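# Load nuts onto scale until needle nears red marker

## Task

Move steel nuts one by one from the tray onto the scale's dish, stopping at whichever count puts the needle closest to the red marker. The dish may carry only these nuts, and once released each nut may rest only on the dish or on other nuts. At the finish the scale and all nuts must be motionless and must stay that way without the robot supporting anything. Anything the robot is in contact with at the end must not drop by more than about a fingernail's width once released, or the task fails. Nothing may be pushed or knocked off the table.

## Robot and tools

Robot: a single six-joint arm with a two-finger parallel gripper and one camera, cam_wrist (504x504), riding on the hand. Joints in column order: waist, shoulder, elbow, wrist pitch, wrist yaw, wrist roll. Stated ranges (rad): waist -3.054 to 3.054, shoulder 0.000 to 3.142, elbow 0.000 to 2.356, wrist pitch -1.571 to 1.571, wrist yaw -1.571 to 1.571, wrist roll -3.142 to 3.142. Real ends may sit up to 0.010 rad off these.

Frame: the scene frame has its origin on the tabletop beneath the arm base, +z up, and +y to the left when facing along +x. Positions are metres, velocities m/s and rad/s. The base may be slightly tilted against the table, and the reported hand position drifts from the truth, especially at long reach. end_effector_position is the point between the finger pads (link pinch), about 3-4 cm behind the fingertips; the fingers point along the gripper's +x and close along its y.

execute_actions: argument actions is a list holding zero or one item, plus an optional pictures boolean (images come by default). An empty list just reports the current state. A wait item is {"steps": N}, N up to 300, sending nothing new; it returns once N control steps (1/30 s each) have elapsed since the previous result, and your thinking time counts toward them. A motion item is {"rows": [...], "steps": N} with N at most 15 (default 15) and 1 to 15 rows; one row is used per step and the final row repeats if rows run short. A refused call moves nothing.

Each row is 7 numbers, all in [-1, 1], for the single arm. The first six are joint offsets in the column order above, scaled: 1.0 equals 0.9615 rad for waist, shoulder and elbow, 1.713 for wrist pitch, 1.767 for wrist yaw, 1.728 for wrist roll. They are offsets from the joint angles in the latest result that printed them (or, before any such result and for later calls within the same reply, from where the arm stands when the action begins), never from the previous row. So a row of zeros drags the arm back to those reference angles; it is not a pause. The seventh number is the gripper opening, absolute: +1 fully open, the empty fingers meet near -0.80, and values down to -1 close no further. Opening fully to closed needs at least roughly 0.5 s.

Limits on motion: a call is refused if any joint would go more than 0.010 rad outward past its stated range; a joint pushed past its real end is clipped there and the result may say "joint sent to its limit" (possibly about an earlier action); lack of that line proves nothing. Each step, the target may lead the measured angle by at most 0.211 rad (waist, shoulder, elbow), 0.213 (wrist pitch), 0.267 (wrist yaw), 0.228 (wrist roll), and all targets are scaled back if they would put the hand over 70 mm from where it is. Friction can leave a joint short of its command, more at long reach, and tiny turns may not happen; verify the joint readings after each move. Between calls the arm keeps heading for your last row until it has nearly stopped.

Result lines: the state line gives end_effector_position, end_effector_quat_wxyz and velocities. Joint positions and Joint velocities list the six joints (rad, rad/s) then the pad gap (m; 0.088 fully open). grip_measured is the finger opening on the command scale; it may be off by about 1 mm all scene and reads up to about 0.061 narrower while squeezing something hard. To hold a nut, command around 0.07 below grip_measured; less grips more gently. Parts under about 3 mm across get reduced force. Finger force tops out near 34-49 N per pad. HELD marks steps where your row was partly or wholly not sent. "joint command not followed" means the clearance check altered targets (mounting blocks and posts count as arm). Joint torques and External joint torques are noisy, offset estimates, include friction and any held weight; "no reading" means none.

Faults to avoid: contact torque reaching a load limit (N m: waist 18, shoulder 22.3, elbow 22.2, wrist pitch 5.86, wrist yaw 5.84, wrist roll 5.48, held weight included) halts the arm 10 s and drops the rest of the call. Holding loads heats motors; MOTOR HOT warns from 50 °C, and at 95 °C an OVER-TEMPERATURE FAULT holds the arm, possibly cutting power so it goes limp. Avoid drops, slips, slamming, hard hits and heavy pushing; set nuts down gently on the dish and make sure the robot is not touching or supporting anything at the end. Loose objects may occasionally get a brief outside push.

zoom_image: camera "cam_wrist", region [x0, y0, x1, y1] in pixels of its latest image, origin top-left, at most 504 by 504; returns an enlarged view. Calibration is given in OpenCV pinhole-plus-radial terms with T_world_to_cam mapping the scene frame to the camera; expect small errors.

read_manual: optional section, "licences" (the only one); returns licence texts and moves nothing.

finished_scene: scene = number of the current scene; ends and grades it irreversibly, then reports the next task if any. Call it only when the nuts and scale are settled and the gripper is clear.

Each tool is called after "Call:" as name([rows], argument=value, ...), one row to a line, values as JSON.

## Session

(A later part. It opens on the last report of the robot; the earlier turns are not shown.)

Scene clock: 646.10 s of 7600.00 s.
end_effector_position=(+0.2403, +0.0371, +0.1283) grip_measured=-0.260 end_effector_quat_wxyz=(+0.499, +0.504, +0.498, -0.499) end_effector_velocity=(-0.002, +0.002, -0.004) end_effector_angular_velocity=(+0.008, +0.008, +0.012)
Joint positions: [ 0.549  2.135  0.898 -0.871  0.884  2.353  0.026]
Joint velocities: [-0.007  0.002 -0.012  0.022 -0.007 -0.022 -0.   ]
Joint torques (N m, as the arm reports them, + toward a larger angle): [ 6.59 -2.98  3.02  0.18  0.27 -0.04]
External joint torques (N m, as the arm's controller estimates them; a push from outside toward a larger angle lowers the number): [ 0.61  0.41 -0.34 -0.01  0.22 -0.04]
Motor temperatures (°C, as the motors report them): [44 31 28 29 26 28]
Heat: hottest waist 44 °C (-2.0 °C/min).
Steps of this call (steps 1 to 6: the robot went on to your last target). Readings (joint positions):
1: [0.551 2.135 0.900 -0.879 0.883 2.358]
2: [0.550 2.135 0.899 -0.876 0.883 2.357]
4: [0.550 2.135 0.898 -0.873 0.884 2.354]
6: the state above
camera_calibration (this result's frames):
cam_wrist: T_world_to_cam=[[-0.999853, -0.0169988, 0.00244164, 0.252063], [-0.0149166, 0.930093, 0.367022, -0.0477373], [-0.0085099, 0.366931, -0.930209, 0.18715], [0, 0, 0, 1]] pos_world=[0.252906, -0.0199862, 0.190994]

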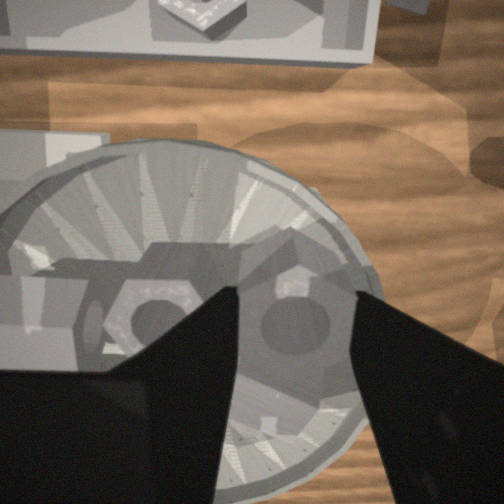

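Call:
execute_actions([
  {"rows":[[-0.015,0.012,0.01,0.005,0.004,0,-0.34],[-0.015,0.012,0.01,0.005,0.004,0,-0.34],[-0.015,0.012,0.01,0.005,0.004,0,-0.34],[-0.03,0.015,-0.005,0.022,0.008,-0.015,-0.34],[-0.03,0.015,-0.005,0.022,0.008,-0.015,-0.34],[-0.03,0.015,-0.005,0.022,0.008,-0.015,-0.34],[-0.051,0.019,-0.02,0.042,0.014,-0.033,-0.34]]},
])

Scene clock: 654.40 s of 7600.00 s.
end_effector_position=(+0.2431, +0.0366, +0.1160) grip_measured=-0.260 end_effector_quat_wxyz=(+0.498, +0.502, +0.499, -0.501) end_effector_velocity=(-0.002, +0.002, -0.002) end_effector_angular_velocity=(+0.010, +0.001, +0.026)
Joint positions: [ 0.507  2.146  0.884 -0.81   0.903  2.303  0.026]
Joint velocities: [-0.002 -0.002 -0.012  0.022 -0.007 -0.037 -0.   ]
Joint torques (N m, as the arm reports them, + toward a larger angle): [ 6.71 -2.93  2.9   0.57  0.18 -0.1 ]
External joint torques (N m, as the arm's controller estimates them; a push from outside toward a larger angle lowers the number): [ 0.65  0.6  -0.28  0.4   0.13 -0.1 ]
Motor temperatures (°C, as the motors report them): [44 31 29 29 26 28]
Heat: hottest waist 44 °C (-2.0 °C/min).
Steps of this call (steps 1 to 30: the robot went on to your last target; steps 31 to 234: nothing new was sent; steps 235 to 249: all 15 steps of this action). Readings (joint positions):
235: [0.547 2.136 0.897 -0.869 0.886 2.351]
236: [0.545 2.137 0.897 -0.868 0.886 2.351]
238: [0.539 2.139 0.897 -0.862 0.888 2.348]
242: [0.521 2.143 0.894 -0.831 0.897 2.324]
249: the state above
camera_calibration (this result's frames):
cam_wrist: T_world_to_cam=[[-0.999843, -0.0158694, 0.00782345, 0.254212], [-0.0119204, 0.930951, 0.364949, -0.0432784], [-0.0130748, 0.364799, -0.930995, 0.177262], [0, 0, 0, 1]] pos_world=[0.255974, -0.0203405, 0.178835]

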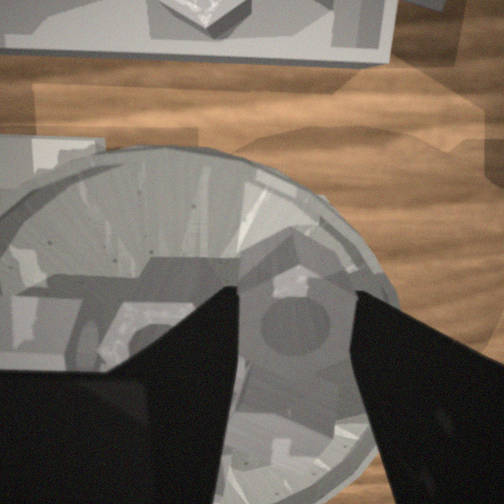

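Release and go view the dial.

Call:
execute_actions([
  {"rows":[[-0.01,0,-0.005,0.006,0,0,-0.22],[-0.01,0,-0.005,0.006,0,0,-0.18],[-0.01,0,-0.005,0.006,0,0,-0.1],[-0.01,0,-0.005,0.006,0,0,-0.08],[-0.01,0,-0.005,0.006,0,0,-0.08],[-0.01,0,-0.005,0.006,0,0,-0.08],[-0.01,0,-0.005,0.006,0,0,-0.08],[0.04,0,0.035,-0.045,-0.01,0,-0.08],[0.09,-0.014,0.07,-0.09,-0.02,0,-0.08],[0.09,-0.014,0.07,-0.09,-0.02,0,-0.08],[0.14,-0.03,0.12,-0.12,-0.02,0,-0.08],[0.337,-0.19,0.37,-0.106,0.056,-0.9,0.9]]},
], pictures=false)

Call:
execute_actions([
  {"steps":40},
])

Call:
zoom_image(camera="cam_wrist", region=[120,110,360,280])

Scene clock: 663.63 s of 7600.00 s.
end_effector_position=(+0.2754, +0.0388, +0.1794) grip_measured=+0.325 end_effector_quat_wxyz=(+0.569, +0.510, +0.494, -0.415) end_effector_velocity=(+0.294, +0.002, +0.446) end_effector_angular_velocity=(+0.369, -1.443, +0.327)
Joint positions: [ 0.659  2.083  1.011 -0.942  0.925  2.193  0.055]
Joint velocities: [ 0.789 -0.564  0.867 -0.168  0.344 -0.886  0.174]
Joint torques (N m, as the arm reports them, + toward a larger angle): [ 7.27 -4.22  4.79 -0.15  0.25 -0.03]
External joint torques (N m, as the arm's controller estimates them; a push from outside toward a larger angle lowers the number): [ 1.14 -0.77  0.78 -0.49  0.13 -0.02]
Motor temperatures (°C, as the motors report them): [44 30 29 29 26 28]
Heat: hottest waist 44 °C (-2.0 °C/min).
Steps of this call (steps 1 to 15: the robot went on to your last target; steps 16 to 262: nothing new was sent; steps 263 to 277: all 15 steps of this action). Readings (joint positions):
263: [0.506 2.146 0.882 -0.806 0.905 2.299]
264: [0.506 2.146 0.882 -0.806 0.905 2.299]
266: [0.505 2.146 0.882 -0.806 0.905 2.299]
270: [0.507 2.146 0.884 -0.814 0.901 2.299]
277: the state above

Scene clock: 664.97 s of 7600.00 s.
end_effector_position=(+0.3278, +0.0277, +0.2933) grip_measured=+0.898 end_effector_quat_wxyz=(+0.848, +0.103, +0.520, +0.010) end_effector_velocity=(-0.000, +0.000, -0.003) end_effector_angular_velocity=(-0.004, +0.007, +0.017)
Joint positions: [ 0.83   1.966  1.233 -0.988  0.998  0.753  0.083]
Joint velocities: [-0.007 -0.002 -0.007  0.007 -0.007 -0.022 -0.   ]
Joint torques (N m, as the arm reports them, + toward a larger angle): [ 7.02 -3.    5.45  0.57  0.34 -0.09]
External joint torques (N m, as the arm's controller estimates them; a push from outside toward a larger angle lowers the number): [ 1.04 -0.4   0.62 -0.28  0.19 -0.08]
Motor temperatures (°C, as the motors report them): [44 30 29 29 26 28]
Heat: hottest waist 44 °C (-2.0 °C/min).
Steps of this call (steps 1 to 40: the robot went on to your last target). Readings (joint positions):
1: [0.685 2.065 1.042 -0.948 0.936 2.161]
2: [0.709 2.048 1.073 -0.953 0.946 2.126]
4: [0.754 2.019 1.134 -0.965 0.965 2.037]
8: [0.815 1.975 1.212 -0.979 0.990 1.826]
40: the state above
camera_calibration (this result's frames):
cam_wrist: T_world_to_cam=[[-0.0729822, -0.983176, -0.16745, 0.111708], [-0.991787, 0.0892288, -0.0916382, 0.379782], [0.105038, 0.159387, -0.981612, 0.328515], [0, 0, 0, 1]] pos_world=[0.350309, 0.02358, 0.375982]

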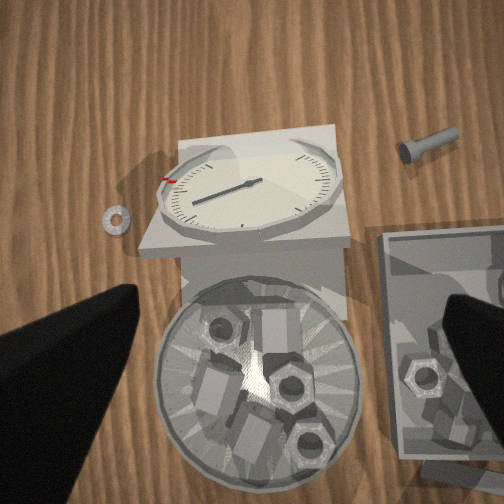

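Region (120, 110, 360, 280) of cam_wrist's 504x504 image, scaled by 2.100, with more detail than that image has; it fills the top 357 rows of this view, and the rest is white.

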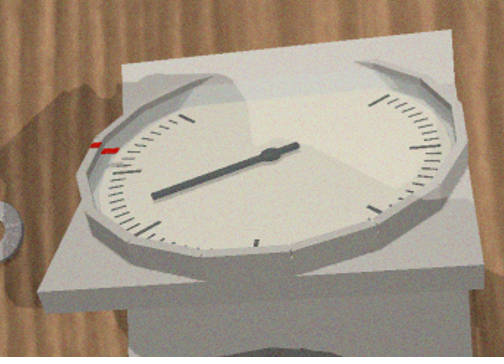

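Call:
execute_actions([
  {"rows":[[-0.55,-0.17,-0.19,-0.03,-0.01,-0.1,0]]},
], pictures=false)

Call:
execute_actions([
  {"steps":8},
], pictures=false)

Call:
execute_actions([
  {"rows":[[-0.05,0.005,-0.04,0.07,0,-0.045,0],[-0.05,0.005,-0.04,0.07,0,-0.045,0],[-0.1,0.01,-0.08,0.14,0,-0.09,0],[-0.1,0.01,-0.08,0.14,0,-0.09,0],[-0.13,0.015,-0.1,0.18,0,-0.12,0],[-0.16,0.02,-0.12,0.21,0.005,-0.14,0],[-0.16,0.02,-0.12,0.23,0.005,-0.14,0],[-0.19,0.025,-0.14,0.277,0.008,-0.18,0],[-0.225,0.03,-0.162,0.277,0.009,-0.182,0]]},
], pictures=false)

Call:
execute_actions([
  {"steps":8},
])

Scene clock: 690.40 s of 7600.00 s.
end_effector_position=(+0.3001, -0.0815, +0.1465) grip_measured=+0.018 end_effector_quat_wxyz=(+0.716, +0.069, +0.692, -0.066) end_effector_velocity=(-0.018, -0.029, -0.042) end_effector_angular_velocity=(-0.011, +0.142, -0.027)
Joint positions: [ 0.326  1.811  1.06  -1.036  0.986  0.587  0.04 ]
Joint velocities: [-0.168 -0.032 -0.037  0.007 -0.007 -0.066 -0.007]
Joint torques (N m, as the arm reports them, + toward a larger angle): [ 7.51 -3.91  2.97 -0.11 -0.22 -0.13]
External joint torques (N m, as the arm's controller estimates them; a push from outside toward a larger angle lowers the number): [ 0.91 -0.79 -0.45 -0.41 -0.24 -0.12]
Motor temperatures (°C, as the motors report them): [44 30 31 29 26 28]
Heat: hottest waist 44 °C (+0.0 °C/min).
Steps of this call (steps 1 to 30: the robot went on to your last target; steps 31 to 748: nothing new was sent; steps 749 to 763: all 15 steps of this action). Readings (joint positions):
749: [0.822 1.952 1.219 -0.986 0.997 0.725]
750: [0.799 1.931 1.195 -0.997 0.994 0.699]
752: [0.723 1.883 1.144 -1.016 0.993 0.658]
756: [0.530 1.830 1.090 -1.029 0.989 0.609]
763: the state above

Scene clock: 690.67 s of 7600.00 s.
end_effector_position=(+0.2983, -0.0844, +0.1426) grip_measured=+0.004 end_effector_quat_wxyz=(+0.711, +0.071, +0.697, -0.068) end_effector_velocity=(-0.005, -0.005, -0.008) end_effector_angular_velocity=(+0.002, +0.033, +0.011)
Joint positions: [ 0.309  1.808  1.058 -1.037  0.985  0.583  0.039]
Joint velocities: [-0.032 -0.007 -0.007 -0.007 -0.007 -0.022 -0.001]
Joint torques (N m, as the arm reports them, + toward a larger angle): [ 6.71 -4.    2.67 -0.1  -0.05  0.  ]
External joint torques (N m, as the arm's controller estimates them; a push from outside toward a larger angle lowers the number): [ 0.41 -0.83 -0.56 -0.32 -0.08  0.  ]
Motor temperatures (°C, as the motors report them): [44 30 31 29 26 28]
Heat: hottest waist 44 °C (+0.0 °C/min).
Steps of this call (steps 1 to 8: the robot went on to your last target). Readings (joint positions):
1: [0.321 1.811 1.059 -1.037 0.985 0.586]
2: [0.319 1.810 1.059 -1.037 0.985 0.585]
4: [0.315 1.809 1.058 -1.037 0.985 0.584]
8: the state above

Scene clock: 691.17 s of 7600.00 s.
end_effector_position=(+0.3009, -0.0840, +0.0734) grip_measured=+0.002 end_effector_quat_wxyz=(+0.703, +0.089, +0.701, -0.087) end_effector_velocity=(-0.004, +0.001, -0.026) end_effector_angular_velocity=(+0.002, -0.002, +0.012)
Joint positions: [ 0.106  1.829  0.915 -0.591  0.995  0.288  0.039]
Joint velocities: [-0.076  0.002 -0.076  0.198 -0.007 -0.154 -0.   ]
Joint torques (N m, as the arm reports them, + toward a larger angle): [ 7.26 -3.23  2.54  0.28  0.08 -0.01]
External joint torques (N m, as the arm's controller estimates them; a push from outside toward a larger angle lowers the number): [ 0.71  0.76 -0.09  0.04  0.08 -0.01]
Motor temperatures (°C, as the motors report them): [44 30 31 29 26 28]
Heat: hottest waist 44 °C (+0.0 °C/min).
Steps of this call (steps 1 to 15: all 15 steps of this action). Readings (joint positions):
1: [0.305 1.808 1.053 -1.018 0.985 0.568]
2: [0.297 1.808 1.046 -0.992 0.985 0.553]
4: [0.269 1.808 1.024 -0.913 0.985 0.504]
8: [0.192 1.816 0.972 -0.739 0.986 0.389]
15: the state above

Scene clock: 691.43 s of 7600.00 s.
end_effector_position=(+0.3015, -0.0843, +0.0710) grip_measured=+0.002 end_effector_quat_wxyz=(+0.704, +0.089, +0.699, -0.088) end_effector_velocity=(-0.004, -0.003, -0.003) end_effector_angular_velocity=(-0.009, +0.009, +0.028)
Joint positions: [ 0.099  1.83   0.909 -0.568  0.997  0.273  0.039]
Joint velocities: [-0.012 -0.007 -0.012  0.007  0.007 -0.037 -0.   ]
Joint torques (N m, as the arm reports them, + toward a larger angle): [ 6.93 -2.87  1.99  0.3   0.15 -0.09]
External joint torques (N m, as the arm's controller estimates them; a push from outside toward a larger angle lowers the number): [ 0.62  0.98 -0.46  0.1   0.14 -0.09]
Motor temperatures (°C, as the motors report them): [44 30 31 29 26 28]
Heat: hottest waist 44 °C (+0.0 °C/min).
Steps of this call (steps 1 to 8: the robot went on to your last target). Readings (joint positions):
1: [0.104 1.830 0.913 -0.584 0.995 0.284]
2: [0.102 1.830 0.912 -0.580 0.996 0.281]
4: [0.101 1.830 0.911 -0.573 0.996 0.277]
8: the state above
camera_calibration (this result's frames):
cam_wrist: T_world_to_cam=[[-0.226623, -0.973964, 0.00598419, -0.00273766], [-0.909184, 0.213746, 0.357347, 0.297062], [-0.349322, 0.0755424, -0.933953, 0.257461], [0, 0, 0, 1]] pos_world=[0.359401, -0.0856114, 0.134318]

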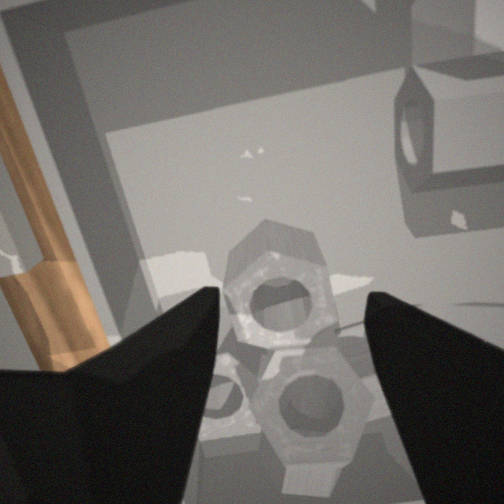

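Call:
execute_actions([
  {"rows":[[0.008,0.03,0.034,-0.005,0,-0.07,-0.03],[0.008,0.03,0.034,-0.005,0,-0.07,-0.03],[0.008,0.03,0.034,-0.005,0,-0.07,-0.03],[0.008,0.03,0.034,-0.005,0,-0.07,-0.03],[0.008,0.03,0.034,-0.005,0,-0.07,-0.03],[-0.02,0.034,0.008,0.028,0,-0.09,-0.03],[-0.02,0.034,0.008,0.028,0,-0.09,-0.03],[-0.02,0.034,0.008,0.028,0,-0.09,-0.03],[-0.048,0.038,-0.014,0.06,0,-0.114,-0.03]]},
])

Call:
execute_actions([
  {"rows":[[-0.008,0,-0.006,0.006,0,0,-0.1],[-0.008,0,-0.006,0.006,0,0,-0.1],[-0.008,0,-0.006,0.006,0,0,-0.33]],"steps":12},
])

Scene clock: 702.57 s of 7600.00 s.
end_effector_position=(+0.3057, -0.0838, +0.0569) grip_measured=-0.027 end_effector_quat_wxyz=(+0.707, +0.046, +0.704, -0.048) end_effector_velocity=(-0.004, +0.002, -0.016) end_effector_angular_velocity=(+0.002, +0.004, +0.040)
Joint positions: [ 0.06   1.858  0.904 -0.48   0.997  0.09   0.038]
Joint velocities: [-0.042  0.012 -0.042  0.11  -0.007 -0.11  -0.   ]
Joint torques (N m, as the arm reports them, + toward a larger angle): [ 7.03 -3.19  2.08  0.26 -0.01 -0.09]
External joint torques (N m, as the arm's controller estimates them; a push from outside toward a larger angle lowers the number): [ 0.48  0.92 -0.32  0.02 -0.01 -0.09]
Motor temperatures (°C, as the motors report them): [44 30 30 29 26 28]
Heat: hottest waist 44 °C (+0.0 °C/min).
Steps of this call (steps 1 to 30: the robot went on to your last target; steps 31 to 319: nothing new was sent; steps 320 to 334: all 15 steps of this action). Readings (joint positions):
320: [0.097 1.832 0.910 -0.565 0.997 0.249]
321: [0.098 1.836 0.915 -0.566 0.997 0.225]
323: [0.102 1.844 0.924 -0.568 0.997 0.195]
327: [0.097 1.850 0.928 -0.547 0.997 0.150]
334: the state above
camera_calibration (this result's frames):
cam_wrist: T_world_to_cam=[[-0.110856, -0.993774, 0.0111775, -0.0385811], [-0.926962, 0.107446, 0.359441, 0.302207], [-0.358404, 0.0294851, -0.933101, 0.244547], [0, 0, 0, 1]] pos_world=[0.363504, -0.0780223, 0.119993]

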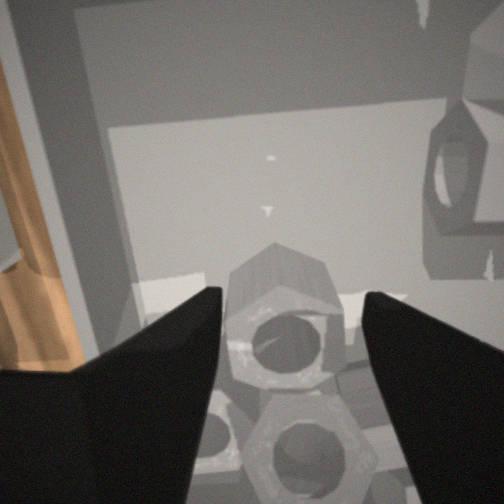

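Scene clock: 702.97 s of 7600.00 s.
end_effector_position=(+0.3066, -0.0838, +0.0568) grip_measured=-0.261 end_effector_quat_wxyz=(+0.708, +0.048, +0.703, -0.050) end_effector_velocity=(-0.000, -0.000, -0.002) end_effector_angular_velocity=(+0.006, +0.002, -0.017)
Joint positions: [ 0.06   1.858  0.903 -0.473  0.996  0.089  0.026]
Joint velocities: [-0.007 -0.002 -0.002  0.007 -0.007  0.007 -0.   ]
Joint torques (N m, as the arm reports them, + toward a larger angle): [ 6.99 -4.19  2.03  0.28  0.04 -0.01]
External joint torques (N m, as the arm's controller estimates them; a push from outside toward a larger angle lowers the number): [ 0.59 -0.22 -0.2   0.07  0.04 -0.01]
Motor temperatures (°C, as the motors report them): [44 30 30 29 26 28]
Heat: hottest waist 44 °C (+0.0 °C/min).
Steps of this call (steps 1 to 12: all 12 steps of this action). Readings (joint positions):
1: [0.059 1.858 0.903 -0.478 0.997 0.089]
2: [0.059 1.858 0.903 -0.477 0.997 0.089]
4: [0.059 1.858 0.903 -0.474 0.996 0.089]
8: [0.060 1.858 0.903 -0.473 0.996 0.089]
12: the state above
camera_calibration (this result's frames):
cam_wrist: T_world_to_cam=[[-0.116112, -0.993183, 0.0102277, -0.0367125], [-0.927549, 0.11211, 0.356489, 0.303776], [-0.355206, 0.031906, -0.934243, 0.244023], [0, 0, 0, 1]] pos_world=[0.364182, -0.0783043, 0.120059]

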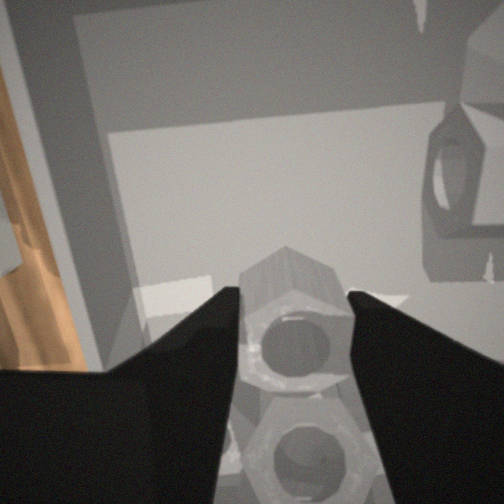

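Call:
execute_actions([
  {"rows":[[0.01,0.02,0.035,-0.02,0,0.01,-0.34],[0.02,0.03,0.065,-0.04,0,0.02,-0.34],[0.04,0.03,0.085,-0.07,0,0.04,-0.34],[0.07,0.02,0.105,-0.11,0,0.07,-0.34],[0.1,0.01,0.125,-0.15,0,0.1,-0.34],[0.135,0,0.145,-0.19,0,0.13,-0.34],[0.17,0,0.165,-0.23,0,0.16,-0.34],[0.205,0,0.185,-0.27,0,0.19,-0.34],[0.24,0,0.205,-0.31,-0.01,0.22,-0.34],[0.275,0,0.22,-0.34,-0.01,0.25,-0.34],[0.31,0.01,0.23,-0.36,-0.02,0.28,-0.34],[0.34,0.05,0.235,-0.36,-0.03,0.31,-0.34],[0.37,0.1,0.24,-0.35,-0.035,0.34,-0.34],[0.4,0.15,0.24,-0.35,-0.04,0.37,-0.34],[0.542,0.407,0.263,-0.333,-0.071,0.42,-0.34]]},
], pictures=false)

Call:
execute_actions([
  {"steps":20},
])

Scene clock: 718.00 s of 7600.00 s.
end_effector_position=(+0.3168, -0.0487, +0.1514) grip_measured=-0.261 end_effector_quat_wxyz=(+0.722, +0.071, +0.687, -0.046) end_effector_velocity=(+0.005, +0.379, +0.151) end_effector_angular_velocity=(+0.273, -0.171, +0.102)
Joint positions: [ 0.374  1.924  1.12  -1.001  0.956  0.602  0.026]
Joint velocities: [ 0.955  0.921  0.3   -0.227 -0.403  1.136  0.   ]
Joint torques (N m, as the arm reports them, + toward a larger angle): [10.14  0.26  2.66  0.13 -0.53  0.1 ]
External joint torques (N m, as the arm's controller estimates them; a push from outside toward a larger angle lowers the number): [ 2.1   1.11  0.43 -0.23 -0.29  0.11]
Motor temperatures (°C, as the motors report them): [44 31 29 29 26 28]
Heat: hottest waist 44 °C (+0.0 °C/min).
Steps of this call (steps 1 to 15: the robot went on to your last target; steps 16 to 436: nothing new was sent; steps 437 to 451: all 15 steps of this action). Readings (joint positions):
437: [0.060 1.859 0.906 -0.477 0.996 0.091]
438: [0.061 1.862 0.914 -0.490 0.996 0.097]
440: [0.071 1.872 0.942 -0.544 0.996 0.132]
444: [0.154 1.870 1.013 -0.730 0.996 0.275]
451: the state above

Scene clock: 718.67 s of 7600.00 s.
end_effector_position=(+0.2826, +0.0514, +0.1551) grip_measured=-0.261 end_effector_quat_wxyz=(+0.711, +0.001, +0.703, +0.001) end_effector_velocity=(-0.001, +0.002, -0.002) end_effector_angular_velocity=(-0.008, -0.004, -0.000)
Joint positions: [ 0.577  2.242  1.149 -1.041  0.875  0.811  0.026]
Joint velocities: [ 0.002  0.012 -0.002  0.007  0.007  0.007 -0.   ]
Joint torques (N m, as the arm reports them, + toward a larger angle): [ 8.54 -3.51  4.25 -0.14 -0.09  0.15]
External joint torques (N m, as the arm's controller estimates them; a push from outside toward a larger angle lowers the number): [ 1.7   0.67  0.55 -0.37 -0.13  0.14]
Motor temperatures (°C, as the motors report them): [45 31 29 29 26 28]
Heat: hottest waist 45 °C (+1.0 °C/min).
Steps of this call (steps 1 to 20: the robot went on to your last target). Readings (joint positions):
1: [0.408 1.958 1.130 -1.005 0.942 0.641]
2: [0.443 1.998 1.137 -1.009 0.926 0.676]
4: [0.508 2.090 1.146 -1.022 0.902 0.732]
8: [0.567 2.212 1.146 -1.037 0.875 0.785]
20: the state above
camera_calibration (this result's frames):
cam_wrist: T_world_to_cam=[[0.0228194, -0.999719, 0.0064287, 0.0554409], [-0.935547, -0.0190866, 0.352686, 0.24087], [-0.352464, -0.0140624, -0.93572, 0.324903], [0, 0, 0, 1]] pos_world=[0.338596, 0.0645916, 0.21871]

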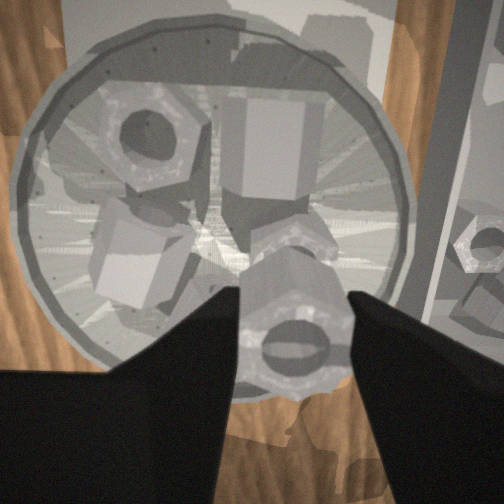

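Call:
execute_actions([
  {"rows":[[-0.022,0,-0.01,0.017,0.006,-0.015,-0.34],[-0.022,0,-0.01,0.017,0.006,-0.015,-0.34],[-0.022,0,-0.01,0.017,0.006,-0.015,-0.34],[-0.046,0,-0.029,0.037,0.013,-0.03,-0.34]]},
])

Scene clock: 725.50 s of 7600.00 s.
end_effector_position=(+0.2853, +0.0499, +0.1429) grip_measured=-0.261 end_effector_quat_wxyz=(+0.710, +0.001, +0.704, +0.001) end_effector_velocity=(-0.002, -0.003, -0.001) end_effector_angular_velocity=(-0.011, +0.002, +0.045)
Joint positions: [ 0.54   2.244  1.129 -0.984  0.891  0.764  0.026]
Joint velocities: [-0.002 -0.002 -0.007 -0.007  0.007 -0.037 -0.   ]
Joint torques (N m, as the arm reports them, + toward a larger angle): [ 7.47 -4.45  2.91  0.47  0.2  -0.06]
External joint torques (N m, as the arm's controller estimates them; a push from outside toward a larger angle lowers the number): [ 0.5  -0.25 -0.61  0.25  0.16 -0.05]
Motor temperatures (°C, as the motors report them): [45 31 30 29 26 28]
Heat: hottest waist 45 °C (+1.0 °C/min).
Steps of this call (steps 1 to 15: the robot went on to your last target; steps 16 to 190: nothing new was sent; steps 191 to 205: all 15 steps of this action). Readings (joint positions):
191: [0.577 2.244 1.149 -1.040 0.874 0.810]
192: [0.574 2.244 1.149 -1.035 0.874 0.805]
194: [0.566 2.244 1.146 -1.017 0.878 0.793]
198: [0.541 2.244 1.133 -0.993 0.889 0.772]
205: the state above
camera_calibration (this result's frames):
cam_wrist: T_world_to_cam=[[0.0230531, -0.999718, 0.00573092, 0.0539638], [-0.934358, -0.0195063, 0.355802, 0.246919], [-0.35559, -0.0135571, -0.934544, 0.31512], [0, 0, 0, 1]] pos_world=[0.34152, 0.0630372, 0.20633]

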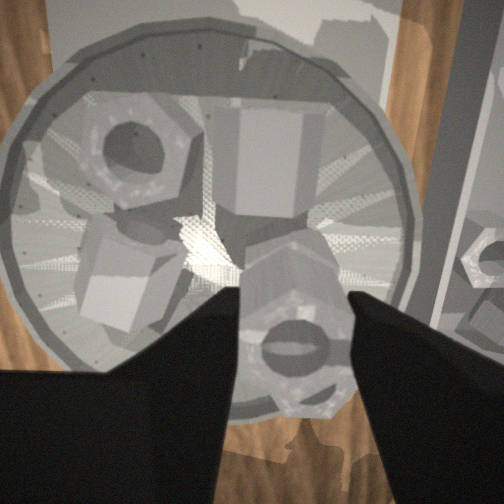

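Call:
execute_actions([
  {"rows":[[-0.008,0,-0.005,0.004,0,0,-0.22],[-0.008,0,-0.005,0.004,0,0,-0.05],[-0.008,0,-0.005,0.004,0,0,-0.05],[-0.008,0,-0.005,0.004,0,0,-0.05],[-0.008,0,-0.005,0.004,0,0,-0.05],[-0.008,0,-0.005,0.004,0,0,-0.05],[-0.008,0,-0.005,0.004,0,0,-0.05],[0.04,0,0.035,-0.045,-0.01,0.03,-0.05],[0.08,-0.014,0.07,-0.09,-0.02,0.05,-0.05],[0.08,-0.014,0.07,-0.09,-0.02,0.05,-0.05],[0.12,-0.02,0.11,-0.13,-0.02,0.05,-0.05],[0.12,-0.02,0.11,-0.13,-0.02,0.05,-0.05],[0.17,-0.03,0.15,-0.17,-0.02,0.05,-0.05],[0.19,-0.1,0.5,-0.2,0.0,0,0.9]]},
], pictures=false)

Call:
execute_actions([
  {"steps":40},
])

Scene clock: 741.17 s of 7600.00 s.
end_effector_position=(+0.2924, +0.0447, +0.1974) grip_measured=+0.123 end_effector_quat_wxyz=(+0.727, -0.030, +0.686, +0.026) end_effector_velocity=(+0.204, -0.017, +0.359) end_effector_angular_velocity=(+0.407, -0.705, +0.087)
Joint positions: [ 0.662  2.223  1.258 -1.214  0.868  0.811  0.045]
Joint velocities: [ 0.52  -0.276  1.038 -0.637 -0.007 -0.3    0.175]
Joint torques (N m, as the arm reports them, + toward a larger angle): [ 7.52 -7.54  6.28  0.02  0.43 -0.03]
External joint torques (N m, as the arm's controller estimates them; a push from outside toward a larger angle lowers the number): [ 1.21 -2.52  1.18 -0.37  0.17 -0.04]
Motor temperatures (°C, as the motors report them): [46 31 29 29 26 28]
Heat: hottest waist 46 °C (+2.0 °C/min).
Steps of this call (steps 1 to 15: the robot went on to your last target; steps 16 to 455: nothing new was sent; steps 456 to 470: all 15 steps of this action). Readings (joint positions):
456: [0.540 2.244 1.128 -0.982 0.892 0.762]
457: [0.540 2.244 1.128 -0.982 0.892 0.762]
459: [0.539 2.244 1.128 -0.981 0.892 0.762]
463: [0.540 2.244 1.131 -0.991 0.892 0.772]
470: the state above

Scene clock: 742.50 s of 7600.00 s.
end_effector_position=(+0.3635, +0.0144, +0.2944) grip_measured=+0.898 end_effector_quat_wxyz=(+0.790, +0.079, +0.608, +0.023) end_effector_velocity=(-0.001, -0.002, -0.003) end_effector_angular_velocity=(+0.002, +0.014, -0.004)
Joint positions: [ 0.723  2.143  1.603 -1.324  0.889  0.766  0.083]
Joint velocities: [-0.007 -0.002 -0.002 -0.007 -0.007  0.007 -0.   ]
Joint torques (N m, as the arm reports them, + toward a larger angle): [ 8.63 -3.13  4.92  0.28  0.17 -0.06]
External joint torques (N m, as the arm's controller estimates them; a push from outside toward a larger angle lowers the number): [ 1.24  0.32  0.7  -0.36  0.09 -0.06]
Motor temperatures (°C, as the motors report them): [46 31 29 29 26 28]
Heat: hottest waist 46 °C (+2.0 °C/min).
Steps of this call (steps 1 to 30: the robot went on to your last target; steps 31 to 40: nothing new was sent). Readings (joint positions):
1: [0.678 2.212 1.296 -1.234 0.869 0.802]
2: [0.690 2.201 1.339 -1.252 0.873 0.795]
4: [0.707 2.178 1.433 -1.281 0.879 0.783]
8: [0.720 2.147 1.563 -1.307 0.889 0.772]
40: the state above
The arm was judged still, so your last target was given up. Only a new action makes it travel on or press farther. Fingers that are still opening or closing keep moving.
camera_calibration (this result's frames):
cam_wrist: T_world_to_cam=[[-0.0394767, -0.989562, -0.138594, 0.0808615], [-0.993242, 0.0237116, 0.113611, 0.357562], [-0.109139, 0.142142, -0.983811, 0.40671], [0, 0, 0, 1]] pos_world=[0.402726, 0.0137284, 0.37071]

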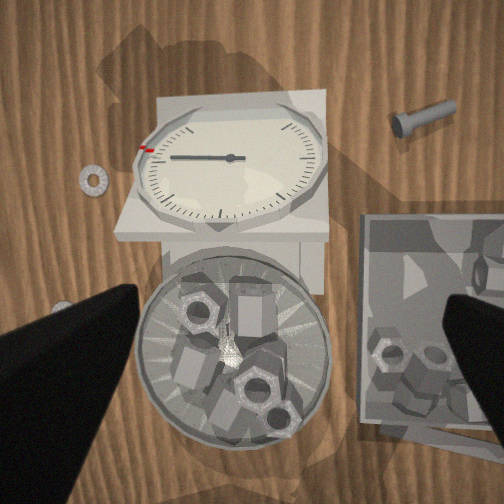

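Needle ≈5.1, marker ≈5.3; another nut would give 5.8.

Call:
finished_scene(scene=1)

The scene is finished: the task was done.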